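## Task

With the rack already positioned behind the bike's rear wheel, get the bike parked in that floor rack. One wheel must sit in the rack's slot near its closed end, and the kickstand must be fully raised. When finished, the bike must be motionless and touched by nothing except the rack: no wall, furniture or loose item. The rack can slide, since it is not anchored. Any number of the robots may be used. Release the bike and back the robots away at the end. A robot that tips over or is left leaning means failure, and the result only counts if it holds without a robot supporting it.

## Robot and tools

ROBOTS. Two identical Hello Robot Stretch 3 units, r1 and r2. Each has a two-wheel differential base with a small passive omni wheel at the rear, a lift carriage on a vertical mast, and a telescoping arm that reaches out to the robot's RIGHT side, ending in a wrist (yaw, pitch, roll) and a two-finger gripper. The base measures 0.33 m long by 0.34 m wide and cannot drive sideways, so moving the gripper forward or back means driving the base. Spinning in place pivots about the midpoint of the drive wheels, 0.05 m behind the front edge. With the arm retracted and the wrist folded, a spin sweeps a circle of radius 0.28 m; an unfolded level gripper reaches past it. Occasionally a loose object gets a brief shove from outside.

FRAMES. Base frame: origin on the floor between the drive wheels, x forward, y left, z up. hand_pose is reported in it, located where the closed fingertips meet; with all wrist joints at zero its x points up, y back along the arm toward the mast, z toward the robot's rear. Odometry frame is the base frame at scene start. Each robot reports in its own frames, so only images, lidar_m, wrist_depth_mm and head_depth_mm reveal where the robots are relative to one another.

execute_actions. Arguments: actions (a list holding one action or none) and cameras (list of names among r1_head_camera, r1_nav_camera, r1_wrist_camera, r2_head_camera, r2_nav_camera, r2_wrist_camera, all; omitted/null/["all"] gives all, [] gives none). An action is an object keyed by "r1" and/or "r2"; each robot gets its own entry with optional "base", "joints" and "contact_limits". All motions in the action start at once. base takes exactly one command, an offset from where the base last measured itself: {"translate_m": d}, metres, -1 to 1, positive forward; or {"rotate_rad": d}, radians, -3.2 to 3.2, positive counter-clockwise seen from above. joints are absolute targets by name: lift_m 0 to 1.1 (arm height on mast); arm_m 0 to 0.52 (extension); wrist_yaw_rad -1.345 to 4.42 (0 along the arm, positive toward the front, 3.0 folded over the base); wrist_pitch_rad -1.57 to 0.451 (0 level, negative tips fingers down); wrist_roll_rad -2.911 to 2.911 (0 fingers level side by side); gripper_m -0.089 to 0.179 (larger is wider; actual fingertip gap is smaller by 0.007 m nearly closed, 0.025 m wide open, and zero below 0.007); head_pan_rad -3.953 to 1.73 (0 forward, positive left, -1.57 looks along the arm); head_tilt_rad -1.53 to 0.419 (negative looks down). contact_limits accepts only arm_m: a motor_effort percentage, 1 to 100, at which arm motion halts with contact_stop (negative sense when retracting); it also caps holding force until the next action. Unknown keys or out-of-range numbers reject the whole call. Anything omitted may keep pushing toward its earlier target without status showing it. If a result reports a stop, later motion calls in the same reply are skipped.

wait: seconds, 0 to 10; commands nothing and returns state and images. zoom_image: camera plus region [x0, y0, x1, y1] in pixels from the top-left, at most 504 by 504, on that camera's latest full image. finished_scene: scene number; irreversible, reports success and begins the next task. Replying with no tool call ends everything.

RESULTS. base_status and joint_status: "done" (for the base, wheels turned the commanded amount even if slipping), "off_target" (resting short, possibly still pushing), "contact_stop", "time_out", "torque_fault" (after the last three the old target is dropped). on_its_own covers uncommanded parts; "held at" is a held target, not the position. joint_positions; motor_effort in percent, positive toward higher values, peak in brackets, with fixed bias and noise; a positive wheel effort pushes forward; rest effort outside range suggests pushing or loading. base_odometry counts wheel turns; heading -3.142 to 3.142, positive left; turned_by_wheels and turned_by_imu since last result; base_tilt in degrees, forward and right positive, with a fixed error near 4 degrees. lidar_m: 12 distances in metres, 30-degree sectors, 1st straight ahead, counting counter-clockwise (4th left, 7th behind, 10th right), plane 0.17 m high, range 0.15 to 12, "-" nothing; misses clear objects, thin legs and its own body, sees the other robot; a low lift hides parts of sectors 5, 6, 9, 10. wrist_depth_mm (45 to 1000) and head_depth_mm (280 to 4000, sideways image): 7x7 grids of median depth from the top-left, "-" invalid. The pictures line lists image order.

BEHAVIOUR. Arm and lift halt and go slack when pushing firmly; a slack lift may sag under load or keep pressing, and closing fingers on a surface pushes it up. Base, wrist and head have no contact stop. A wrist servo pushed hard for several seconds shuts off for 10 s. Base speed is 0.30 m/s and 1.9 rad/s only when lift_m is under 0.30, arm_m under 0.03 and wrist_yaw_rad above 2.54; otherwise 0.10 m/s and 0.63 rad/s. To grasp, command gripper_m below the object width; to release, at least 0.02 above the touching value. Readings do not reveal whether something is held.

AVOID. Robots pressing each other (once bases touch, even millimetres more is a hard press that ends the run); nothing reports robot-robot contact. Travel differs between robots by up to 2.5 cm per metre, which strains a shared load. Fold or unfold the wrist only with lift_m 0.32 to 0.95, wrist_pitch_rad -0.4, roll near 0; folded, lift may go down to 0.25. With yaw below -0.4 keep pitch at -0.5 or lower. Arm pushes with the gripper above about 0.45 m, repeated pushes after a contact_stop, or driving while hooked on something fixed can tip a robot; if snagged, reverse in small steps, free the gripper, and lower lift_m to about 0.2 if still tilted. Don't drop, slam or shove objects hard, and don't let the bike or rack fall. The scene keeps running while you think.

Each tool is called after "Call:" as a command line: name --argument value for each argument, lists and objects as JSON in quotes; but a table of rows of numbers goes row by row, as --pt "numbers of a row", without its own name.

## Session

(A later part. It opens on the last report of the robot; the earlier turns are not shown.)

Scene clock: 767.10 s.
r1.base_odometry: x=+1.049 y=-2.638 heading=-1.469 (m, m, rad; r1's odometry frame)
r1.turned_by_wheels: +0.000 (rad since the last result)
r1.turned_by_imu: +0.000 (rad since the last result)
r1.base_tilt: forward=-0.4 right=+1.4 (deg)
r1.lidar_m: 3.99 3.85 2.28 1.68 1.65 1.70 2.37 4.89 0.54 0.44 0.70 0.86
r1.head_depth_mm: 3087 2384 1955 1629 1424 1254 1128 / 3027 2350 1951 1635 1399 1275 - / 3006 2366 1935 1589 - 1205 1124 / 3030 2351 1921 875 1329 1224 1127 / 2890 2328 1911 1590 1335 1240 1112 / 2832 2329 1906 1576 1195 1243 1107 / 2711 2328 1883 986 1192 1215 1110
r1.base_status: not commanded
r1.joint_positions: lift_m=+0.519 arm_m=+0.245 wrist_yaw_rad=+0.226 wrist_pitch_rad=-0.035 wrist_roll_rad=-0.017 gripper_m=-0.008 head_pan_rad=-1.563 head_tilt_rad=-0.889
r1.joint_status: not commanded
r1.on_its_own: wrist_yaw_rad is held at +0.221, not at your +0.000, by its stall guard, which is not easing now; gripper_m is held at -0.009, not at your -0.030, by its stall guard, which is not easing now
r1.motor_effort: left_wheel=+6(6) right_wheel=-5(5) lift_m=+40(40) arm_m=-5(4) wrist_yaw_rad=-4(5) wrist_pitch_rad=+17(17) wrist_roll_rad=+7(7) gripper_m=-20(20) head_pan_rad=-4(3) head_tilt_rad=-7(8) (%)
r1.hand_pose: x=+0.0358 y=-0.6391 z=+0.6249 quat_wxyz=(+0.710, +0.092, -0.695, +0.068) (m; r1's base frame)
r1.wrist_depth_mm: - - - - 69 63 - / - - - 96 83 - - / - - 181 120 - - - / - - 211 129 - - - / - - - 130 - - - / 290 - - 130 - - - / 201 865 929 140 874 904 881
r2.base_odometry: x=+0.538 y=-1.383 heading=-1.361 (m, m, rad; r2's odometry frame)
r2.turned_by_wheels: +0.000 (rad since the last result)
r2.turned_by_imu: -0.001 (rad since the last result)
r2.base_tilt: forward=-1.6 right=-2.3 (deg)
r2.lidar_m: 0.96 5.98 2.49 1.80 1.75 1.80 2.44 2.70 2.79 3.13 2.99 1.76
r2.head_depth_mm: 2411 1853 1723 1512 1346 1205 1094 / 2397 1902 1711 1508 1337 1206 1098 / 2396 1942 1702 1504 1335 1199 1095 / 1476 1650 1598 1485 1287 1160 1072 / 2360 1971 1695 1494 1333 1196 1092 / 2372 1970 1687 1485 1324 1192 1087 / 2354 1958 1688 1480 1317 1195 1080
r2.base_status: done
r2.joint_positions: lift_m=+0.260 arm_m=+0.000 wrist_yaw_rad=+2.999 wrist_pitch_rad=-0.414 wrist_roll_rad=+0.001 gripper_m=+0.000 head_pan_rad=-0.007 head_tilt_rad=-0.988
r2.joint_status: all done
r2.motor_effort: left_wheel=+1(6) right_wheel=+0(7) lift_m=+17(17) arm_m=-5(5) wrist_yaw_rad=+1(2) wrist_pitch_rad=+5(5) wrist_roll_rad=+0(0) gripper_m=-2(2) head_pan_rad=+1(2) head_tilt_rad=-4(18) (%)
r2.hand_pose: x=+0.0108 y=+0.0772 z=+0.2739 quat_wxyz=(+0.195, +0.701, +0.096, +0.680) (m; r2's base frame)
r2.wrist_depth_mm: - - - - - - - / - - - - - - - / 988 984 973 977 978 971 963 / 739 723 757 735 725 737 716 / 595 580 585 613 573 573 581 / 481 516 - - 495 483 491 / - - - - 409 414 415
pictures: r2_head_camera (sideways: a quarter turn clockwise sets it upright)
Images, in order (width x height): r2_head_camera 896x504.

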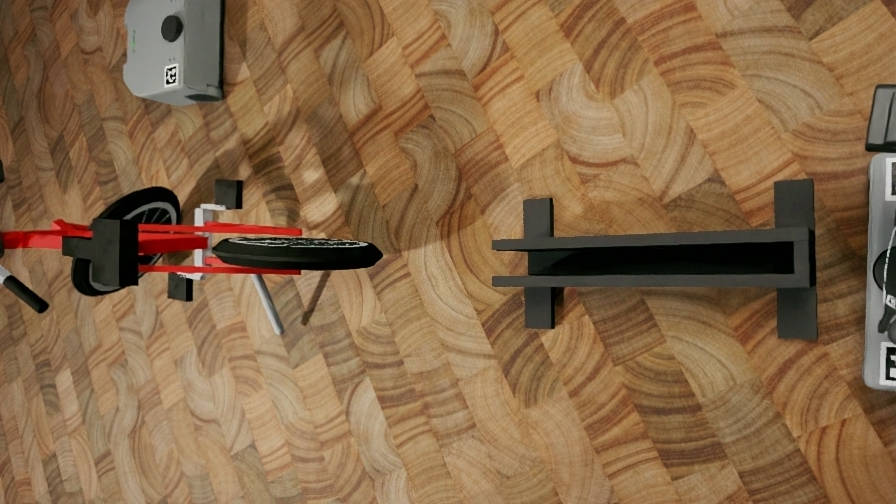

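Call:
execute_actions --actions '[{"r2": {"joints": {"lift_m": 0.35}}}]' --cameras '[]'

Call:
execute_actions --actions '[{"r2": {"base": {"translate_m": 0.30}}}]' --cameras '["r2_head_camera"]'

Scene clock: 780.97 s.
r1.base_odometry: x=+1.049 y=-2.638 heading=-1.469 (m, m, rad; r1's odometry frame)
r1.turned_by_wheels: +0.000 (rad since the last result)
r1.turned_by_imu: +0.000 (rad since the last result)
r1.base_tilt: forward=-0.4 right=+1.4 (deg)
r1.lidar_m: 4.01 3.87 2.27 1.68 1.65 1.70 2.37 4.90 0.54 0.44 0.70 0.86
r1.head_depth_mm: 3122 2397 1942 1640 1423 1255 1123 / 3046 2362 1946 1642 1395 1276 - / 2999 2341 1936 1596 - 1198 1124 / 3006 2325 1925 873 1337 1227 1125 / 2858 2291 1914 1579 1337 1235 1109 / 2820 2339 1916 1581 1200 1238 1111 / 2718 2295 1906 990 1187 1213 1100
r1.base_status: not commanded
r1.joint_positions: lift_m=+0.519 arm_m=+0.245 wrist_yaw_rad=+0.226 wrist_pitch_rad=-0.035 wrist_roll_rad=-0.017 gripper_m=-0.008 head_pan_rad=-1.563 head_tilt_rad=-0.889
r1.joint_status: not commanded
r1.on_its_own: wrist_yaw_rad is held at +0.221, not at your +0.000, by its stall guard, which is not easing now; gripper_m is held at -0.009, not at your -0.030, by its stall guard, which is not easing now
r1.motor_effort: left_wheel=+6(6) right_wheel=-5(5) lift_m=+40(40) arm_m=-5(5) wrist_yaw_rad=-4(4) wrist_pitch_rad=+17(17) wrist_roll_rad=+7(7) gripper_m=-20(20) head_pan_rad=-3(4) head_tilt_rad=-7(8) (%)
r1.hand_pose: x=+0.0358 y=-0.6391 z=+0.6249 quat_wxyz=(+0.710, +0.092, -0.695, +0.068) (m; r1's base frame)
r1.wrist_depth_mm: - - - - 69 63 - / - - - 95 83 - - / - - 180 120 - - - / - - 211 129 - - - / - - - 130 - - - / 291 - - 130 - - - / 201 875 926 140 875 890 891
r2.base_odometry: x=+0.538 y=-1.383 heading=-1.361 (m, m, rad; r2's odometry frame)
r2.turned_by_wheels: +0.000 (rad since the last result)
r2.turned_by_imu: -0.001 (rad since the last result)
r2.base_tilt: forward=-1.4 right=-2.3 (deg)
r2.lidar_m: 0.96 5.98 2.49 1.81 1.75 1.80 2.45 2.70 2.80 3.13 2.98 1.77
r2.head_depth_mm: 2408 1854 1720 1508 1340 1210 1096 / 2399 1906 1712 1503 1344 1198 1114 / 2401 1948 1699 1504 1330 1201 1094 / 1477 1651 1610 1488 1294 1163 1075 / 2376 1977 1692 1490 1333 1201 1086 / 2355 1974 1680 1481 1329 1195 1088 / 2356 1956 1682 1478 1318 1189 1087
r2.base_status: not commanded
r2.joint_positions: lift_m=+0.350 arm_m=+0.000 wrist_yaw_rad=+2.999 wrist_pitch_rad=-0.415 wrist_roll_rad=+0.001 gripper_m=+0.000 head_pan_rad=-0.007 head_tilt_rad=-0.988
r2.joint_status: all done
r2.motor_effort: left_wheel=+0(0) right_wheel=-1(0) lift_m=+32(35) arm_m=-5(6) wrist_yaw_rad=+2(1) wrist_pitch_rad=+5(5) wrist_roll_rad=+0(0) gripper_m=-2(3) head_pan_rad=+2(2) head_tilt_rad=-4(4) (%)
r2.hand_pose: x=+0.0108 y=+0.0772 z=+0.3630 quat_wxyz=(+0.195, +0.701, +0.096, +0.680) (m; r2's base frame)
r2.wrist_depth_mm: - - - - - - - / - - - - - - - / - - - - - - - / 918 893 893 897 915 873 861 / 718 724 706 740 707 711 706 / 595 599 596 - 601 599 595 / 508 511 - - 493 508 506
pictures: none
No camera images: the call's "cameras" was empty. Leave "cameras" out to get every camera's image.

Scene clock: 784.93 s.
r1.base_odometry: x=+1.049 y=-2.638 heading=-1.469 (m, m, rad; r1's odometry frame)
r1.turned_by_wheels: +0.000 (rad since the last result)
r1.turned_by_imu: +0.000 (rad since the last result)
r1.base_tilt: forward=-0.3 right=+1.5 (deg)
r1.lidar_m: 3.99 3.86 2.28 1.68 1.65 1.70 2.38 4.89 0.54 0.44 0.70 0.86
r1.head_depth_mm: 3067 2373 1922 1644 1430 1256 1123 / 3084 2359 1944 1640 1387 1276 - / 2999 2370 1919 1584 - 1203 1123 / 3052 2354 1910 873 1332 1225 1123 / 2876 2337 1918 1591 1328 1245 1107 / 2802 2321 1902 1602 1203 1235 1109 / 2706 2302 1920 989 1189 1213 1105
r1.base_status: not commanded
r1.joint_positions: lift_m=+0.519 arm_m=+0.245 wrist_yaw_rad=+0.226 wrist_pitch_rad=-0.035 wrist_roll_rad=-0.017 gripper_m=-0.008 head_pan_rad=-1.563 head_tilt_rad=-0.889
r1.joint_status: not commanded
r1.on_its_own: wrist_yaw_rad is held at +0.221, not at your +0.000, by its stall guard, which is not easing now; gripper_m is held at -0.009, not at your -0.030, by its stall guard, which is not easing now
r1.motor_effort: left_wheel=+6(6) right_wheel=-5(5) lift_m=+40(40) arm_m=-4(4) wrist_yaw_rad=-5(4) wrist_pitch_rad=+16(17) wrist_roll_rad=+7(7) gripper_m=-21(20) head_pan_rad=-4(3) head_tilt_rad=-6(8) (%)
r1.hand_pose: x=+0.0358 y=-0.6391 z=+0.6249 quat_wxyz=(+0.710, +0.092, -0.695, +0.068) (m; r1's base frame)
r1.wrist_depth_mm: - - - - 69 63 - / - - - 95 83 - - / - - 180 120 - - - / - - 212 129 - - - / - - - 130 - - - / 292 - - 130 - - - / 203 856 918 140 878 887 882
r2.base_odometry: x=+0.600 y=-1.677 heading=-1.361 (m, m, rad; r2's odometry frame)
r2.turned_by_wheels: +0.000 (rad since the last result)
r2.turned_by_imu: -0.001 (rad since the last result)
r2.base_tilt: forward=-1.5 right=-2.3 (deg)
r2.lidar_m: 0.66 5.72 2.70 1.97 1.90 1.95 2.66 2.96 3.06 2.98 2.84 1.49
r2.head_depth_mm: 2400 1756 1685 1498 1337 1205 1096 / 2324 1991 1707 1498 1335 1205 1108 / 2248 1969 1684 1497 1331 1199 1094 / 1310 1291 1490 1427 1308 1167 1072 / 2348 1966 1706 1489 1317 1197 1097 / 2344 1955 1696 1486 1320 1192 1084 / 2319 1956 1693 1484 1322 1187 1082
r2.base_status: done
r2.joint_positions: lift_m=+0.350 arm_m=+0.000 wrist_yaw_rad=+2.999 wrist_pitch_rad=-0.415 wrist_roll_rad=+0.001 gripper_m=+0.000 head_pan_rad=-0.007 head_tilt_rad=-0.988
r2.joint_status: not commanded
r2.motor_effort: left_wheel=+0(4) right_wheel=+0(4) lift_m=+32(32) arm_m=-5(5) wrist_yaw_rad=+1(2) wrist_pitch_rad=+5(5) wrist_roll_rad=+0(0) gripper_m=-3(2) head_pan_rad=+2(2) head_tilt_rad=-4(4) (%)
r2.hand_pose: x=+0.0108 y=+0.0772 z=+0.3630 quat_wxyz=(+0.195, +0.701, +0.096, +0.680) (m; r2's base frame)
r2.wrist_depth_mm: - - - - - - - / - - - - - - - / - - - - - - - / 925 907 907 892 879 891 878 / 734 706 722 726 696 709 713 / 607 601 604 - 598 587 581 / 514 505 - - 491 511 515
pictures: r2_head_camera (sideways: a quarter turn clockwise sets it upright)
Images, in order (width x height): r2_head_camera 896x504.

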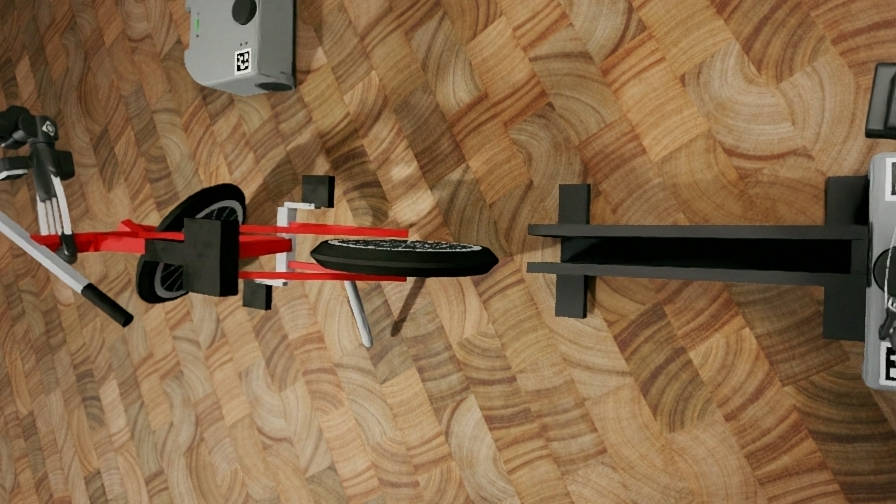

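Call:
execute_actions --actions '[{"r2": {"base": {"rotate_rad": 0.08}}}]' --cameras '[]'

Call:
execute_actions --actions '[{"r2": {"base": {"translate_m": 0.05}}}]' --cameras '["r2_head_camera"]'

Scene clock: 794.97 s.
r1.base_odometry: x=+1.049 y=-2.638 heading=-1.469 (m, m, rad; r1's odometry frame)
r1.turned_by_wheels: +0.000 (rad since the last result)
r1.turned_by_imu: +0.000 (rad since the last result)
r1.base_tilt: forward=-0.4 right=+1.5 (deg)
r1.lidar_m: 4.00 3.86 2.27 1.68 1.65 1.70 2.39 4.89 0.54 0.44 0.70 0.86
r1.head_depth_mm: 3055 2380 1930 1646 1434 1258 1124 / 3011 2346 1932 1634 1394 1283 - / 3078 2354 1941 1604 - 1206 1127 / 2963 2327 1924 868 1334 1218 1125 / 2845 2331 1907 1586 1332 1250 1114 / 2815 2308 1923 1583 1201 1237 1109 / 2730 2306 1893 987 1193 1214 1105
r1.base_status: not commanded
r1.joint_positions: lift_m=+0.519 arm_m=+0.245 wrist_yaw_rad=+0.226 wrist_pitch_rad=-0.035 wrist_roll_rad=-0.017 gripper_m=-0.008 head_pan_rad=-1.563 head_tilt_rad=-0.889
r1.joint_status: not commanded
r1.on_its_own: wrist_yaw_rad is held at +0.221, not at your +0.000, by its stall guard, which is not easing now; gripper_m is held at -0.009, not at your -0.030, by its stall guard, which is not easing now
r1.motor_effort: left_wheel=+6(5) right_wheel=-5(5) lift_m=+40(40) arm_m=-5(5) wrist_yaw_rad=-5(5) wrist_pitch_rad=+17(17) wrist_roll_rad=+7(7) gripper_m=-19(19) head_pan_rad=-4(4) head_tilt_rad=-6(7) (%)
r1.hand_pose: x=+0.0358 y=-0.6391 z=+0.6249 quat_wxyz=(+0.710, +0.092, -0.695, +0.068) (m; r1's base frame)
r1.wrist_depth_mm: - - - - 69 63 - / - - - 96 83 - - / - - 180 120 - - - / - - 212 129 - - - / - - - 129 - - - / 293 - - 130 - - - / 201 868 953 140 878 907 908
r2.base_odometry: x=+0.600 y=-1.677 heading=-1.282 (m, m, rad; r2's odometry frame)
r2.turned_by_wheels: +0.080 (rad since the last result)
r2.turned_by_imu: +0.079 (rad since the last result)
r2.base_tilt: forward=-1.4 right=-2.3 (deg)
r2.lidar_m: 0.66 5.73 2.51 1.93 1.90 2.00 2.90 2.96 3.11 2.93 2.84 1.49
r2.head_depth_mm: 2354 2004 1697 1510 1339 1206 1095 / 2201 1998 1712 1501 1337 1203 1111 / 2225 1537 1486 1490 1314 1198 1095 / 2381 1852 1531 1443 1313 1164 1062 / 2354 1974 1689 1490 1328 1193 1099 / 2355 1975 1687 1489 1321 1194 1086 / 2350 1968 1678 1477 1317 1185 1086
r2.base_status: done
r2.joint_positions: lift_m=+0.350 arm_m=+0.000 wrist_yaw_rad=+2.999 wrist_pitch_rad=-0.415 wrist_roll_rad=+0.001 gripper_m=+0.000 head_pan_rad=-0.007 head_tilt_rad=-0.988
r2.joint_status: not commanded
r2.motor_effort: left_wheel=-2(4) right_wheel=+5(6) lift_m=+32(32) arm_m=-6(5) wrist_yaw_rad=+2(2) wrist_pitch_rad=+5(5) wrist_roll_rad=+0(0) gripper_m=-1(2) head_pan_rad=+1(1) head_tilt_rad=-4(4) (%)
r2.hand_pose: x=+0.0108 y=+0.0772 z=+0.3630 quat_wxyz=(+0.195, +0.701, +0.096, +0.680) (m; r2's base frame)
r2.wrist_depth_mm: - - - - - - - / - - - - - - - / - - - - - - - / 919 888 873 901 893 883 887 / 707 710 719 770 725 706 716 / 612 608 601 - 602 600 581 / 513 522 - - 497 513 509
pictures: none
No camera images: the call's "cameras" was empty. Leave "cameras" out to get every camera's image.

Scene clock: 796.40 s.
r1.base_odometry: x=+1.049 y=-2.638 heading=-1.469 (m, m, rad; r1's odometry frame)
r1.turned_by_wheels: +0.000 (rad since the last result)
r1.turned_by_imu: +0.000 (rad since the last result)
r1.base_tilt: forward=-0.3 right=+1.4 (deg)
r1.lidar_m: 3.99 3.86 2.28 1.68 1.65 1.71 2.37 4.88 0.54 0.44 0.70 0.86
r1.head_depth_mm: 3058 2389 1951 1650 1427 1263 1125 / 3062 2368 1926 1634 1388 1273 - / 3040 2356 1935 1585 - 1210 1122 / 2990 2326 1907 869 1341 1222 1126 / 2915 2323 1899 1580 1330 1243 1112 / 2755 2311 1901 1584 1195 1239 1108 / 2713 2335 1901 981 1190 1211 1105
r1.base_status: not commanded
r1.joint_positions: lift_m=+0.519 arm_m=+0.245 wrist_yaw_rad=+0.226 wrist_pitch_rad=-0.035 wrist_roll_rad=-0.017 gripper_m=-0.008 head_pan_rad=-1.563 head_tilt_rad=-0.889
r1.joint_status: not commanded
r1.on_its_own: wrist_yaw_rad is held at +0.221, not at your +0.000, by its stall guard, which is not easing now; gripper_m is held at -0.009, not at your -0.030, by its stall guard, which is not easing now
r1.motor_effort: left_wheel=+5(5) right_wheel=-5(5) lift_m=+40(40) arm_m=-5(5) wrist_yaw_rad=-4(5) wrist_pitch_rad=+17(17) wrist_roll_rad=+7(7) gripper_m=-19(20) head_pan_rad=-4(4) head_tilt_rad=-6(7) (%)
r1.hand_pose: x=+0.0358 y=-0.6391 z=+0.6249 quat_wxyz=(+0.710, +0.092, -0.695, +0.068) (m; r1's base frame)
r1.wrist_depth_mm: - - - - 69 63 - / - - - 95 83 - - / - - 181 120 - - - / - - 212 130 - - - / - - - 129 - - - / 288 - - 130 - - - / 203 861 935 139 859 876 890
r2.base_odometry: x=+0.614 y=-1.724 heading=-1.282 (m, m, rad; r2's odometry frame)
r2.turned_by_wheels: +0.000 (rad since the last result)
r2.turned_by_imu: +0.000 (rad since the last result)
r2.base_tilt: forward=-1.4 right=-2.3 (deg)
r2.lidar_m: 0.61 5.68 2.54 1.95 1.93 2.03 2.93 2.98 3.19 2.90 2.82 1.44
r2.head_depth_mm: 2283 2005 1653 1499 1334 1205 1096 / 2218 2003 1711 1499 1341 1205 1111 / 2205 1495 1460 1468 1314 1204 1091 / 2368 1882 1535 1439 1299 1161 1019 / 2363 1967 1700 1482 1324 1200 1103 / 2348 1961 1687 1484 1322 1188 1088 / 2332 1956 1688 1477 1322 1188 1080
r2.base_status: done
r2.joint_positions: lift_m=+0.350 arm_m=+0.000 wrist_yaw_rad=+2.999 wrist_pitch_rad=-0.415 wrist_roll_rad=+0.001 gripper_m=+0.000 head_pan_rad=-0.007 head_tilt_rad=-0.988
r2.joint_status: not commanded
r2.motor_effort: left_wheel=-2(3) right_wheel=+3(9) lift_m=+33(32) arm_m=-5(5) wrist_yaw_rad=+2(1) wrist_pitch_rad=+5(5) wrist_roll_rad=+0(0) gripper_m=-2(3) head_pan_rad=+2(2) head_tilt_rad=-5(4) (%)
r2.hand_pose: x=+0.0108 y=+0.0772 z=+0.3630 quat_wxyz=(+0.195, +0.701, +0.096, +0.680) (m; r2's base frame)
r2.wrist_depth_mm: - - - - - - - / - - - - - - - / - - - - - - - / 923 909 890 908 900 907 887 / 744 712 722 745 693 717 724 / 601 601 600 - 605 589 585 / 509 516 - - 492 509 514
pictures: r2_head_camera (sideways: a quarter turn clockwise sets it upright)
Images, in order (width x height): r2_head_camera 896x504.

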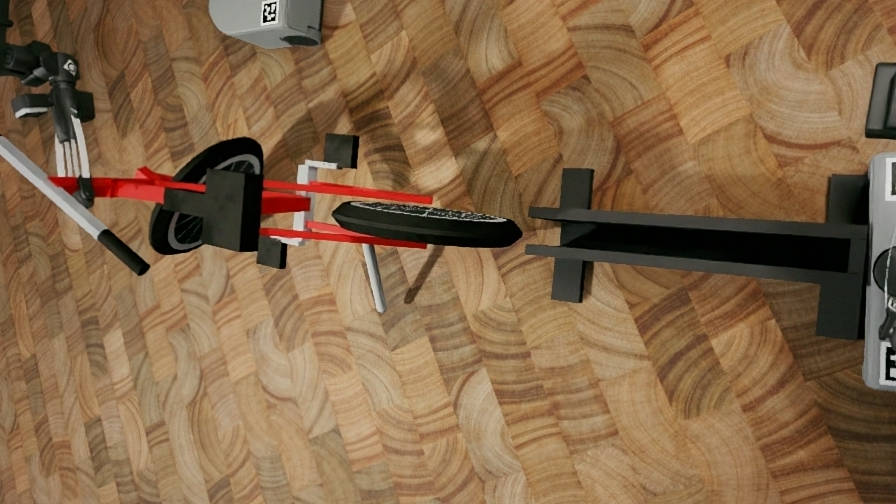

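Call:
execute_actions --actions '[{"r2": {"base": {"rotate_rad": -0.05}}}]' --cameras '[]'

Call:
execute_actions --actions '[{"r2": {"base": {"translate_m": 0.10}}}]' --cameras '["r2_head_camera"]'

Scene clock: 805.13 s.
r1.base_odometry: x=+1.049 y=-2.638 heading=-1.469 (m, m, rad; r1's odometry frame)
r1.turned_by_wheels: +0.000 (rad since the last result)
r1.turned_by_imu: +0.000 (rad since the last result)
r1.base_tilt: forward=-0.4 right=+1.4 (deg)
r1.lidar_m: 4.00 3.85 2.27 1.69 1.65 1.71 2.37 4.88 0.54 0.44 0.70 0.86
r1.head_depth_mm: 3073 2380 1955 1654 1425 1257 1121 / 3096 2372 1939 1628 1392 1274 - / 3045 2371 1934 1592 - 1210 1130 / 3008 2364 1915 869 1339 1224 1124 / 2882 2326 1929 1594 1327 1246 1112 / 2818 2327 1917 1588 1203 1245 1112 / 2727 2299 1900 991 1187 1219 1101
r1.base_status: not commanded
r1.joint_positions: lift_m=+0.519 arm_m=+0.245 wrist_yaw_rad=+0.226 wrist_pitch_rad=-0.035 wrist_roll_rad=-0.017 gripper_m=-0.008 head_pan_rad=-1.563 head_tilt_rad=-0.889
r1.joint_status: not commanded
r1.on_its_own: wrist_yaw_rad is held at +0.221, not at your +0.000, by its stall guard, which is not easing now; gripper_m is held at -0.009, not at your -0.030, by its stall guard, which is not easing now
r1.motor_effort: left_wheel=+5(6) right_wheel=-5(5) lift_m=+40(40) arm_m=-5(5) wrist_yaw_rad=-5(5) wrist_pitch_rad=+17(17) wrist_roll_rad=+7(7) gripper_m=-20(20) head_pan_rad=-3(3) head_tilt_rad=-7(6) (%)
r1.hand_pose: x=+0.0358 y=-0.6391 z=+0.6249 quat_wxyz=(+0.710, +0.092, -0.695, +0.068) (m; r1's base frame)
r1.wrist_depth_mm: - - - - 69 63 - / - - - 96 83 - - / - - 180 120 - - - / - - 211 129 - - - / - - - 130 - - - / 289 - - 130 - - - / 203 856 917 140 875 895 897
r2.base_odometry: x=+0.614 y=-1.724 heading=-1.332 (m, m, rad; r2's odometry frame)
r2.turned_by_wheels: -0.050 (rad since the last result)
r2.turned_by_imu: -0.051 (rad since the last result)
r2.base_tilt: forward=-1.4 right=-2.4 (deg)
r2.lidar_m: 0.61 5.71 2.66 1.98 1.93 2.00 2.77 2.99 3.13 2.93 2.82 1.45
r2.head_depth_mm: 2433 2016 1653 1501 1343 1206 1097 / 2201 2003 1720 1495 1336 1200 1110 / 2247 1904 1648 1495 1327 1203 1093 / 2296 1274 1504 1414 1287 1178 1058 / 2353 1952 1701 1482 1324 1200 1100 / 2341 1959 1694 1487 1325 1193 1087 / 2345 1963 1682 1480 1313 1189 1084
r2.base_status: done
r2.joint_positions: lift_m=+0.350 arm_m=+0.000 wrist_yaw_rad=+2.999 wrist_pitch_rad=-0.415 wrist_roll_rad=+0.001 gripper_m=+0.000 head_pan_rad=-0.007 head_tilt_rad=-0.988
r2.joint_status: not commanded
r2.motor_effort: left_wheel=+2(3) right_wheel=-3(3) lift_m=+32(32) arm_m=-5(5) wrist_yaw_rad=+1(2) wrist_pitch_rad=+5(5) wrist_roll_rad=+0(0) gripper_m=-3(2) head_pan_rad=+2(2) head_tilt_rad=-4(4) (%)
r2.hand_pose: x=+0.0108 y=+0.0772 z=+0.3630 quat_wxyz=(+0.195, +0.701, +0.096, +0.680) (m; r2's base frame)
r2.wrist_depth_mm: - - - - - - - / - - - - - - - / - - - - - - - / 914 931 896 907 896 893 856 / 743 727 714 754 716 696 711 / 609 604 599 - 607 592 590 / 508 509 - - 493 513 502
pictures: none
No camera images: the call's "cameras" was empty. Leave "cameras" out to get every camera's image.

Scene clock: 807.17 s.
r1.base_odometry: x=+1.049 y=-2.638 heading=-1.470 (m, m, rad; r1's odometry frame)
r1.turned_by_wheels: -0.001 (rad since the last result)
r1.turned_by_imu: -0.001 (rad since the last result)
r1.base_tilt: forward=-0.4 right=+1.4 (deg)
r1.lidar_m: 4.00 3.87 2.28 1.68 1.65 1.71 2.37 4.89 0.53 0.46 0.69 0.85
r1.head_depth_mm: 3061 2383 1943 1652 1436 1254 1123 / 3049 2383 1945 1636 1372 1271 - / 3028 2364 1944 1597 - 1207 1130 / 3012 2364 1919 883 1354 1244 1118 / 2877 2332 1924 1590 1333 1242 1108 / 2780 2335 1906 1511 1336 1219 1109 / 2720 2316 1899 995 1167 1240 1103
r1.base_status: not commanded
r1.joint_positions: lift_m=+0.519 arm_m=+0.245 wrist_yaw_rad=+0.192 wrist_pitch_rad=-0.032 wrist_roll_rad=-0.017 gripper_m=-0.008 head_pan_rad=-1.563 head_tilt_rad=-0.889
r1.joint_status: not commanded
r1.on_its_own: wrist_yaw_rad is held at +0.221, not at your +0.000, by its stall guard, which is still easing; gripper_m is held at -0.009, not at your -0.030, by its stall guard, which is not easing now
r1.motor_effort: left_wheel=-7(6) right_wheel=+9(9) lift_m=+40(40) arm_m=-4(4) wrist_yaw_rad=+23(23) wrist_pitch_rad=+15(17) wrist_roll_rad=+7(7) gripper_m=-21(21) head_pan_rad=-4(3) head_tilt_rad=-8(7) (%)
r1.hand_pose: x=+0.0272 y=-0.6410 z=+0.6257 quat_wxyz=(+0.711, +0.079, -0.696, +0.057) (m; r1's base frame)
r1.wrist_depth_mm: - - - - 76 64 67 / - - - 103 82 - - / - - 175 117 - - - / - - 210 126 - - - / - - - 127 - - - / - - - 131 136 - - / 203 916 944 860 142 912 889
r2.base_odometry: x=+0.638 y=-1.822 heading=-1.332 (m, m, rad; r2's odometry frame)
r2.turned_by_wheels: +0.000 (rad since the last result)
r2.turned_by_imu: -0.001 (rad since the last result)
r2.base_tilt: forward=-1.4 right=-2.3 (deg)
r2.lidar_m: 0.52 5.62 2.73 2.03 1.98 2.04 2.84 3.07 3.21 2.88 2.77 1.36
r2.head_depth_mm: 2276 1998 1622 1509 1347 1202 1099 / 1160 1995 1707 1508 1335 1210 1108 / 2196 1990 1651 1500 1340 1201 1094 / 2370 1479 1423 1421 1271 1170 1076 / 2363 1921 1696 1464 1323 1192 1100 / 2341 1974 1697 1481 1318 1191 1082 / 2349 1959 1682 1476 1322 1183 1080
r2.base_status: done
r2.joint_positions: lift_m=+0.350 arm_m=+0.000 wrist_yaw_rad=+2.999 wrist_pitch_rad=-0.415 wrist_roll_rad=+0.001 gripper_m=+0.000 head_pan_rad=-0.007 head_tilt_rad=-0.988
r2.joint_status: not commanded
r2.motor_effort: left_wheel=+5(7) right_wheel=+9(13) lift_m=+32(32) arm_m=-6(5) wrist_yaw_rad=+1(2) wrist_pitch_rad=+5(5) wrist_roll_rad=+0(0) gripper_m=-3(1) head_pan_rad=+2(2) head_tilt_rad=-4(4) (%)
r2.hand_pose: x=+0.0108 y=+0.0772 z=+0.3630 quat_wxyz=(+0.195, +0.701, +0.096, +0.680) (m; r2's base frame)
r2.wrist_depth_mm: - - - - - - - / - - - - - - - / - - - - - - - / 917 890 893 885 910 878 856 / 748 720 726 738 719 711 716 / 600 589 602 - 607 596 595 / 516 512 - - 498 500 508
pictures: r2_head_camera (sideways: a quarter turn clockwise sets it upright)
Images, in order (width x height): r2_head_camera 896x504.

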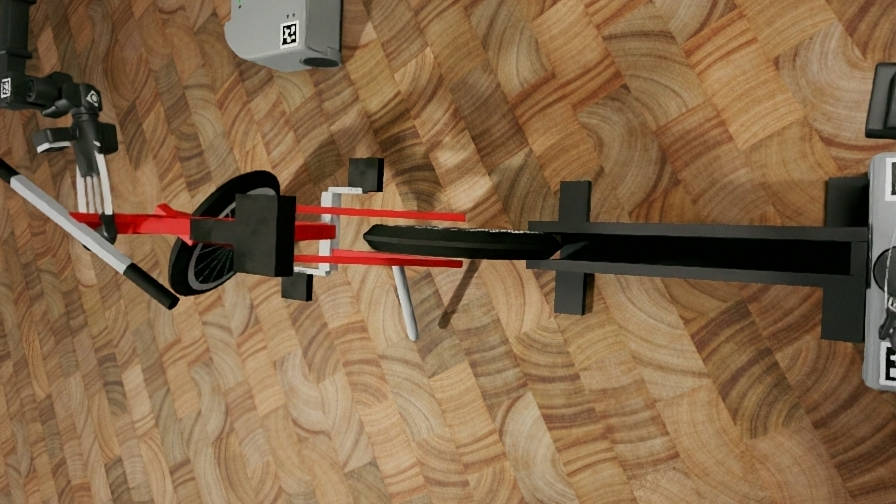

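Call:
execute_actions --actions '[{"r2": {"base": {"translate_m": 0.10}}, "r1": {"joints": {"head_pan_rad": -1.0, "head_tilt_rad": -0.8}}}]' --cameras '["r2_head_camera", "r1_head_camera"]'

Scene clock: 815.27 s.
r1.base_odometry: x=+1.049 y=-2.638 heading=-1.470 (m, m, rad; r1's odometry frame)
r1.turned_by_wheels: +0.000 (rad since the last result)
r1.turned_by_imu: +0.000 (rad since the last result)
r1.base_tilt: forward=-0.4 right=+1.4 (deg)
r1.lidar_m: 4.00 3.86 2.28 1.68 1.65 1.71 2.38 4.88 0.52 0.47 0.69 0.85
r1.head_depth_mm: 2660 2808 2198 1775 1423 1227 1068 / 2708 2851 2163 1735 1404 1250 1141 / 2705 2795 2157 1744 1095 1268 1139 / 2758 2721 2137 1727 1217 1242 1133 / 2710 2738 2127 1749 1303 1282 1137 / 2784 2751 2133 1737 1416 1287 1132 / 2782 2705 2125 1588 1465 1274 1133
r1.base_status: not commanded
r1.joint_positions: lift_m=+0.519 arm_m=+0.245 wrist_yaw_rad=+0.153 wrist_pitch_rad=-0.031 wrist_roll_rad=-0.017 gripper_m=-0.008 head_pan_rad=-1.007 head_tilt_rad=-0.804
r1.joint_status: all done
r1.on_its_own: wrist_yaw_rad is held at +0.175, not at your +0.000, by its stall guard, which is not easing now; gripper_m is held at -0.009, not at your -0.030, by its stall guard, which is not easing now; wrist_yaw_rad is at rest, and its effort (+18) is outside its rest range (-12 to +12)
r1.motor_effort: left_wheel=-4(3) right_wheel=+6(6) lift_m=+40(40) arm_m=-4(4) wrist_yaw_rad=+18(17) wrist_pitch_rad=+15(15) wrist_roll_rad=+7(7) gripper_m=-20(20) head_pan_rad=+4(40) head_tilt_rad=+3(15) (%)
r1.hand_pose: x=+0.0176 y=-0.6427 z=+0.6261 quat_wxyz=(+0.712, +0.065, -0.698, +0.044) (m; r1's base frame)
r1.wrist_depth_mm: - - - - 79 65 65 / - - - 104 85 - - / - - 166 116 - - - / - - 193 125 - - - / - - - 128 - - - / - - - 132 141 - - / 202 946 946 858 143 903 876
r2.base_odometry: x=+0.662 y=-1.919 heading=-1.332 (m, m, rad; r2's odometry frame)
r2.turned_by_wheels: +0.000 (rad since the last result)
r2.turned_by_imu: -0.001 (rad since the last result)
r2.base_tilt: forward=-1.4 right=-2.2 (deg)
r2.lidar_m: 0.43 5.52 2.80 2.07 2.03 2.09 2.91 3.15 3.28 2.80 2.72 1.27
r2.head_depth_mm: 2281 2011 1570 1505 1340 1209 1094 / 1110 1992 1712 1503 1340 1202 1111 / 2312 1950 1621 1465 1310 1203 1100 / 2368 1471 1363 1441 1164 1154 1076 / 2366 1967 1692 1461 1325 1195 1101 / 2343 1970 1692 1489 1322 1193 1088 / 2348 1963 1683 1480 1317 1192 1082
r2.base_status: done
r2.joint_positions: lift_m=+0.350 arm_m=+0.000 wrist_yaw_rad=+2.999 wrist_pitch_rad=-0.415 wrist_roll_rad=+0.001 gripper_m=+0.000 head_pan_rad=-0.007 head_tilt_rad=-0.988
r2.joint_status: not commanded
r2.motor_effort: left_wheel=+4(9) right_wheel=+7(15) lift_m=+32(32) arm_m=-5(5) wrist_yaw_rad=+1(2) wrist_pitch_rad=+5(5) wrist_roll_rad=+0(0) gripper_m=-2(2) head_pan_rad=+2(2) head_tilt_rad=-4(4) (%)
r2.hand_pose: x=+0.0108 y=+0.0772 z=+0.3630 quat_wxyz=(+0.195, +0.701, +0.096, +0.680) (m; r2's base frame)
r2.wrist_depth_mm: - - - - - - - / - - - - - - - / - - - - - - - / 893 905 900 902 885 904 871 / 726 726 723 741 715 740 717 / 601 593 600 - 613 588 599 / 507 509 - - 493 513 521
pictures: r1_head_camera (sideways: a quarter turn clockwise sets it upright), r2_head_camera (sideways: a quarter turn clockwise sets it upright)
Images, in order (width x height): r1_head_camera 896x504, r2_head_camera 896x504.

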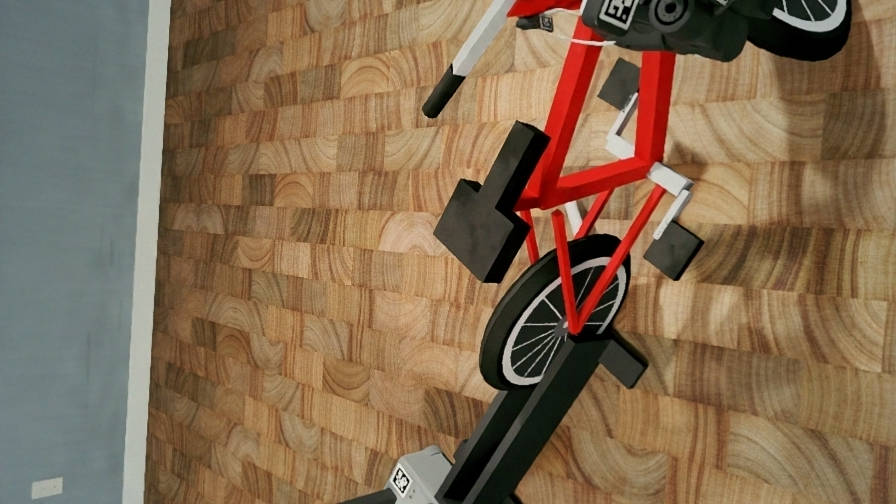

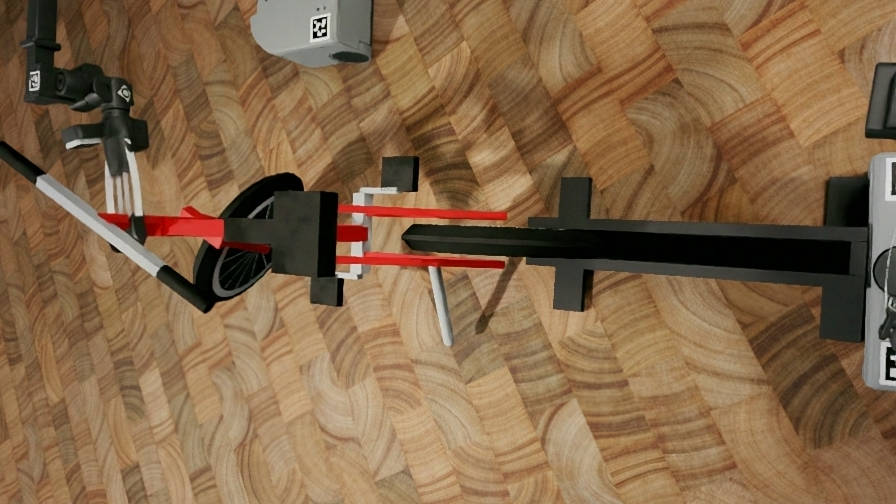

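Call:
execute_actions --actions '[{"r2": {"base": {"translate_m": 0.15}}}]' --cameras '["r2_head_camera", "r1_head_camera"]'

Scene clock: 823.80 s.
r1.base_odometry: x=+1.049 y=-2.638 heading=-1.469 (m, m, rad; r1's odometry frame)
r1.turned_by_wheels: +0.000 (rad since the last result)
r1.turned_by_imu: +0.000 (rad since the last result)
r1.base_tilt: forward=-0.3 right=+1.4 (deg)
r1.lidar_m: 4.00 3.86 2.28 1.68 1.66 1.71 2.37 4.87 0.52 0.47 0.69 0.85
r1.head_depth_mm: 2668 2816 2172 1770 1481 1233 1069 / 2718 2797 2165 1728 1403 1255 1146 / 2710 2814 2167 1754 1105 1251 1137 / 2749 2771 2144 1761 1208 1271 1139 / 2734 2770 2138 1756 1285 1298 1135 / 2791 2678 2148 1696 1416 1285 1132 / 2801 2708 1995 1526 1464 1291 1130
r1.base_status: not commanded
r1.joint_positions: lift_m=+0.519 arm_m=+0.245 wrist_yaw_rad=+0.129 wrist_pitch_rad=-0.027 wrist_roll_rad=-0.017 gripper_m=-0.008 head_pan_rad=-1.007 head_tilt_rad=-0.804
r1.joint_status: not commanded
r1.on_its_own: wrist_yaw_rad is held at +0.130, not at your +0.000, by its stall guard, which is not easing now; gripper_m is held at -0.009, not at your -0.030, by its stall guard, which is not easing now
r1.motor_effort: left_wheel=-1(7) right_wheel=+2(9) lift_m=+40(40) arm_m=-4(4) wrist_yaw_rad=+1(21) wrist_pitch_rad=+13(15) wrist_roll_rad=+7(7) gripper_m=-19(21) head_pan_rad=+4(4) head_tilt_rad=+3(1) (%)
r1.hand_pose: x=+0.0113 y=-0.6437 z=+0.6269 quat_wxyz=(+0.713, +0.055, -0.699, +0.036) (m; r1's base frame)
r1.wrist_depth_mm: - - - - 80 66 65 / - - - 104 85 - - / - - 160 116 - - - / - - 193 126 - - - / - - - 128 - - - / - - - 131 - - - / 202 948 957 857 145 906 901
r2.base_odometry: x=+0.697 y=-2.064 heading=-1.332 (m, m, rad; r2's odometry frame)
r2.turned_by_wheels: +0.000 (rad since the last result)
r2.turned_by_imu: -0.001 (rad since the last result)
r2.base_tilt: forward=-1.4 right=-2.2 (deg)
r2.lidar_m: 0.29 5.36 2.90 2.15 2.10 2.16 3.01 3.29 3.43 2.74 2.64 1.14
r2.head_depth_mm: 2412 1957 1621 1484 1344 1208 1096 / 2395 1876 1715 1500 1338 1203 1107 / 2314 1928 1649 1449 1317 1200 1100 / 2371 1345 1091 1097 1112 1102 1071 / 2363 1975 1665 1485 1322 1196 1102 / 2354 1964 1690 1483 1324 1196 1084 / 2329 1972 1688 1475 1319 1186 1080
r2.base_status: done
r2.joint_positions: lift_m=+0.350 arm_m=+0.000 wrist_yaw_rad=+2.999 wrist_pitch_rad=-0.415 wrist_roll_rad=+0.001 gripper_m=+0.000 head_pan_rad=-0.007 head_tilt_rad=-0.988
r2.joint_status: not commanded
r2.motor_effort: left_wheel=+3(12) right_wheel=+4(29) lift_m=+32(32) arm_m=-5(5) wrist_yaw_rad=+1(2) wrist_pitch_rad=+5(5) wrist_roll_rad=+0(0) gripper_m=-2(2) head_pan_rad=+2(2) head_tilt_rad=-4(4) (%)
r2.hand_pose: x=+0.0108 y=+0.0772 z=+0.3630 quat_wxyz=(+0.195, +0.701, +0.096, +0.680) (m; r2's base frame)
r2.wrist_depth_mm: - - - - - - - / - - - - - - - / - - - - - - - / 902 903 910 893 863 895 909 / 732 703 695 738 708 705 725 / 615 605 600 - 611 605 601 / 514 517 - - 496 494 508
pictures: r1_head_camera (sideways: a quarter turn clockwise sets it upright), r2_head_camera (sideways: a quarter turn clockwise sets it upright)
Images, in order (width x height): r1_head_camera 896x504, r2_head_camera 896x504.

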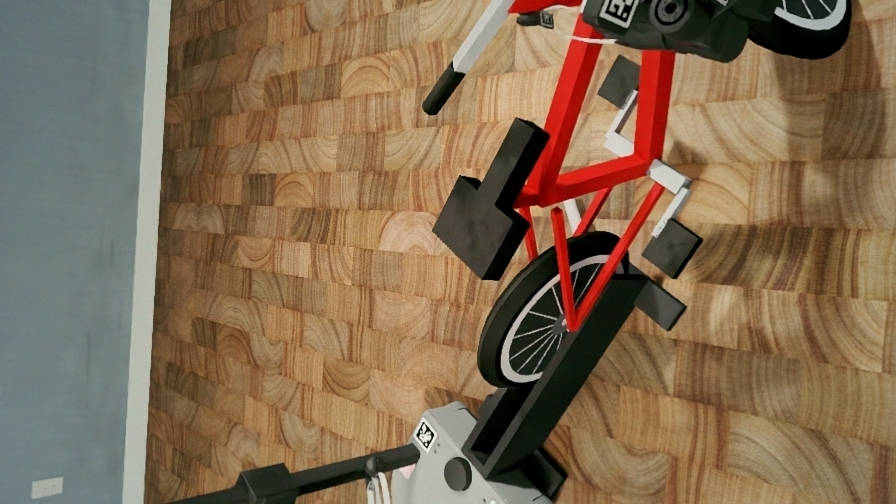

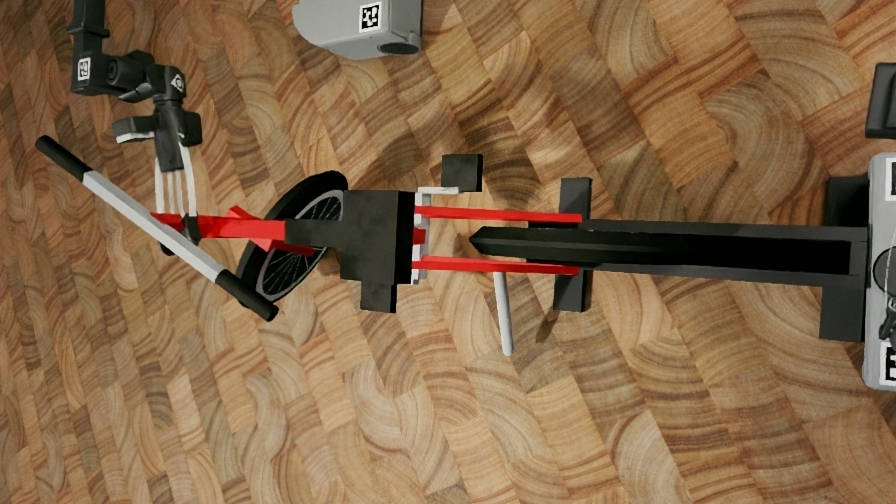

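Call:
execute_actions --actions '[{"r2": {"base": {"translate_m": 0.12}}}]' --cameras '["r2_head_camera", "r1_head_camera"]'

Scene clock: 831.03 s.
r1.base_odometry: x=+1.049 y=-2.638 heading=-1.469 (m, m, rad; r1's odometry frame)
r1.turned_by_wheels: +0.000 (rad since the last result)
r1.turned_by_imu: +0.000 (rad since the last result)
r1.base_tilt: forward=-0.5 right=+1.4 (deg)
r1.lidar_m: 4.00 3.86 2.28 1.68 1.65 1.71 2.38 4.88 0.52 0.48 0.69 0.86
r1.head_depth_mm: 2661 2803 2181 1784 1444 1122 1087 / 2657 2821 2151 1721 1404 1242 1138 / 2737 2794 2165 1764 1110 1251 1136 / 2716 2732 2146 1744 1203 1240 1138 / 2741 2748 2130 1752 1302 1292 1136 / 2781 2718 2100 1538 1410 1281 1127 / 2715 2433 1258 1457 1410 1274 1128
r1.base_status: not commanded
r1.joint_positions: lift_m=+0.519 arm_m=+0.245 wrist_yaw_rad=+0.125 wrist_pitch_rad=-0.027 wrist_roll_rad=-0.017 gripper_m=-0.008 head_pan_rad=-1.007 head_tilt_rad=-0.804
r1.joint_status: not commanded
r1.on_its_own: wrist_yaw_rad is held at +0.130, not at your +0.000, by its stall guard, which is not easing now; gripper_m is held at -0.009, not at your -0.030, by its stall guard, which is not easing now
r1.motor_effort: left_wheel=+0(0) right_wheel=+2(2) lift_m=+40(40) arm_m=-3(3) wrist_yaw_rad=+4(3) wrist_pitch_rad=+13(13) wrist_roll_rad=+7(7) gripper_m=-19(19) head_pan_rad=+4(4) head_tilt_rad=+2(2) (%)
r1.hand_pose: x=+0.0104 y=-0.6438 z=+0.6269 quat_wxyz=(+0.713, +0.054, -0.699, +0.035) (m; r1's base frame)
r1.wrist_depth_mm: - - - - 80 67 64 / - - - 105 86 - - / - - 161 116 - - - / - - 193 125 - - - / - - - 128 - - - / - - - 134 - - - / 201 961 936 869 144 931 882
r2.base_odometry: x=+0.726 y=-2.181 heading=-1.332 (m, m, rad; r2's odometry frame)
r2.turned_by_wheels: +0.000 (rad since the last result)
r2.turned_by_imu: -0.001 (rad since the last result)
r2.base_tilt: forward=-1.4 right=-2.3 (deg)
r2.lidar_m: 0.17 5.29 2.98 2.20 2.16 2.23 3.08 3.39 3.53 2.68 2.58 1.04
r2.head_depth_mm: 2404 1880 1723 1441 1337 1208 1101 / 2398 996 1712 1496 1335 1200 1104 / 2373 1852 1706 1451 1318 1199 1091 / 2370 1986 1280 869 1122 926 1076 / 2352 1980 1669 1458 1311 1196 1098 / 2351 1964 1693 1478 1326 1193 1086 / 2320 1949 1683 1479 1321 1188 1082
r2.base_status: done
r2.joint_positions: lift_m=+0.350 arm_m=+0.000 wrist_yaw_rad=+2.999 wrist_pitch_rad=-0.415 wrist_roll_rad=+0.001 gripper_m=+0.000 head_pan_rad=-0.007 head_tilt_rad=-0.988
r2.joint_status: not commanded
r2.motor_effort: left_wheel=+4(8) right_wheel=+5(12) lift_m=+33(32) arm_m=-5(5) wrist_yaw_rad=+2(2) wrist_pitch_rad=+5(5) wrist_roll_rad=+0(0) gripper_m=-3(1) head_pan_rad=+2(2) head_tilt_rad=-4(4) (%)
r2.hand_pose: x=+0.0108 y=+0.0772 z=+0.3630 quat_wxyz=(+0.195, +0.701, +0.096, +0.680) (m; r2's base frame)
r2.wrist_depth_mm: - - - - - - - / - - - - - - - / - - - - - - - / 925 914 907 910 902 897 882 / 718 730 717 750 720 716 728 / 600 591 592 - 604 602 578 / 515 509 - - 502 513 511
pictures: r1_head_camera (sideways: a quarter turn clockwise sets it upright), r2_head_camera (sideways: a quarter turn clockwise sets it upright)
Images, in order (width x height): r1_head_camera 896x504, r2_head_camera 896x504.

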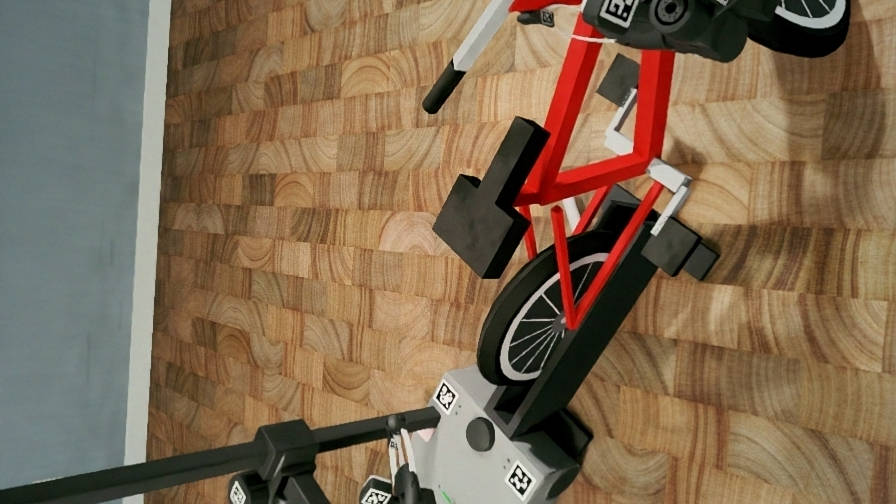

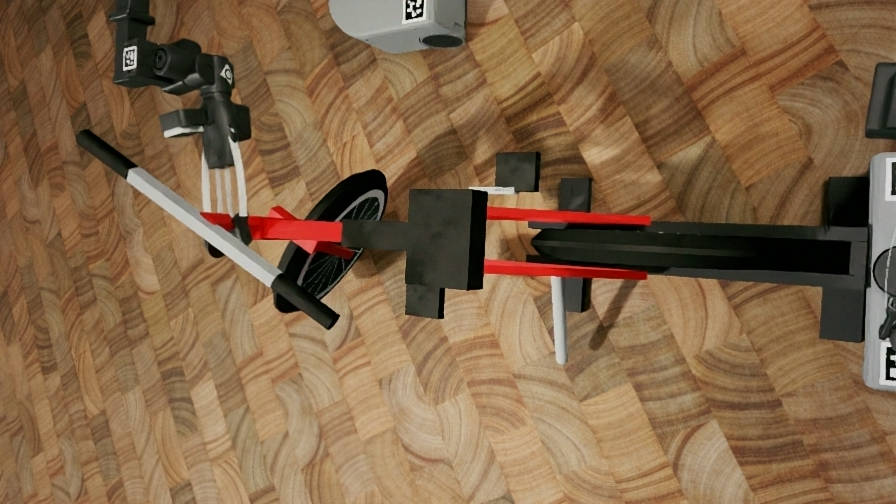

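Call:
execute_actions --actions '[{"r2": {"base": {"translate_m": 0.08}}}]' --cameras '["r2_head_camera", "r1_head_camera"]'

Scene clock: 840.50 s.
r1.base_odometry: x=+1.049 y=-2.638 heading=-1.470 (m, m, rad; r1's odometry frame)
r1.turned_by_wheels: +0.000 (rad since the last result)
r1.turned_by_imu: -0.001 (rad since the last result)
r1.base_tilt: forward=-0.4 right=+1.4 (deg)
r1.lidar_m: 3.99 3.85 2.28 1.68 1.65 1.71 2.38 4.89 0.51 0.48 0.69 0.86
r1.head_depth_mm: 2669 2818 2169 1791 1496 1122 1092 / 2665 2761 2177 1728 1409 1249 1138 / 2702 2749 2139 1759 1101 1248 1144 / 2751 2758 2150 1742 1214 1245 1141 / 2735 2741 2138 1758 1305 1289 1139 / 2753 2718 1957 1484 1397 1280 1137 / 2677 2526 1213 1419 1389 1282 1130
r1.base_status: not commanded
r1.joint_positions: lift_m=+0.519 arm_m=+0.245 wrist_yaw_rad=+0.122 wrist_pitch_rad=-0.027 wrist_roll_rad=-0.017 gripper_m=-0.008 head_pan_rad=-1.007 head_tilt_rad=-0.804
r1.joint_status: not commanded
r1.on_its_own: wrist_yaw_rad is held at +0.130, not at your +0.000, by its stall guard, which is not easing now; gripper_m is held at -0.009, not at your -0.030, by its stall guard, which is not easing now
r1.motor_effort: left_wheel=-1(1) right_wheel=+3(3) lift_m=+39(40) arm_m=-4(4) wrist_yaw_rad=+7(6) wrist_pitch_rad=+13(13) wrist_roll_rad=+7(7) gripper_m=-19(19) head_pan_rad=+4(4) head_tilt_rad=+4(2) (%)
r1.hand_pose: x=+0.0096 y=-0.6439 z=+0.6269 quat_wxyz=(+0.713, +0.053, -0.699, +0.034) (m; r1's base frame)
r1.wrist_depth_mm: - - - - 80 67 64 / - - - 105 86 - - / - - 161 116 - - - / - - 194 125 - - - / - - - 127 - - - / - - - 132 141 - - / 201 966 936 867 145 889 925
r2.base_odometry: x=+0.745 y=-2.259 heading=-1.332 (m, m, rad; r2's odometry frame)
r2.turned_by_wheels: +0.000 (rad since the last result)
r2.turned_by_imu: -0.001 (rad since the last result)
r2.base_tilt: forward=-1.4 right=-2.3 (deg)
r2.lidar_m: 0.43 5.22 3.06 2.25 2.20 2.27 3.16 3.47 3.59 2.65 2.55 0.98
r2.head_depth_mm: 2405 916 1722 1432 1335 1211 1100 / 2374 1948 1679 1497 1332 1197 1107 / 2370 1901 1651 1474 1279 1205 1098 / 2373 1988 999 858 1115 885 968 / 2364 1974 1661 1486 1324 1196 1101 / 2353 1967 1697 1484 1328 1194 1083 / 2328 1964 1684 1481 1317 1193 1078
r2.base_status: done
r2.joint_positions: lift_m=+0.350 arm_m=+0.000 wrist_yaw_rad=+2.999 wrist_pitch_rad=-0.415 wrist_roll_rad=+0.001 gripper_m=+0.000 head_pan_rad=-0.007 head_tilt_rad=-0.988
r2.joint_status: not commanded
r2.motor_effort: left_wheel=+4(8) right_wheel=+6(11) lift_m=+32(32) arm_m=-5(5) wrist_yaw_rad=+1(1) wrist_pitch_rad=+5(5) wrist_roll_rad=+0(0) gripper_m=-2(2) head_pan_rad=+1(2) head_tilt_rad=-4(4) (%)
r2.hand_pose: x=+0.0108 y=+0.0772 z=+0.3630 quat_wxyz=(+0.195, +0.701, +0.096, +0.680) (m; r2's base frame)
r2.wrist_depth_mm: - - - - - - - / - - - - - - - / - - - - - - - / 918 896 887 883 884 903 876 / 711 736 709 757 714 711 724 / 588 597 599 - 618 588 596 / 525 508 - - 494 513 507
pictures: r1_head_camera (sideways: a quarter turn clockwise sets it upright), r2_head_camera (sideways: a quarter turn clockwise sets it upright)
Images, in order (width x height): r1_head_camera 896x504, r2_head_camera 896x504.

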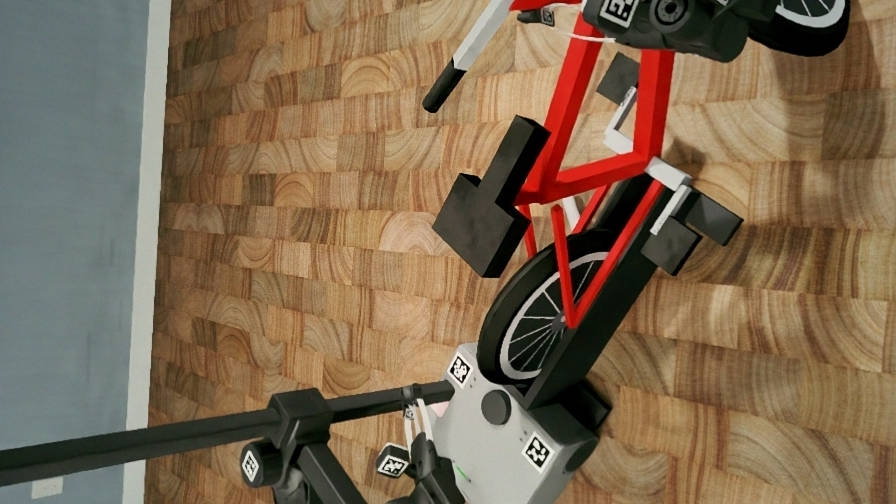

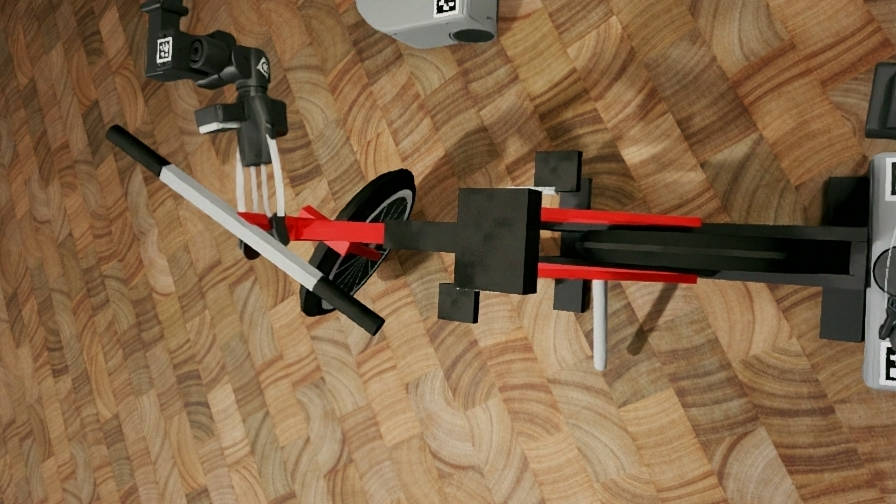

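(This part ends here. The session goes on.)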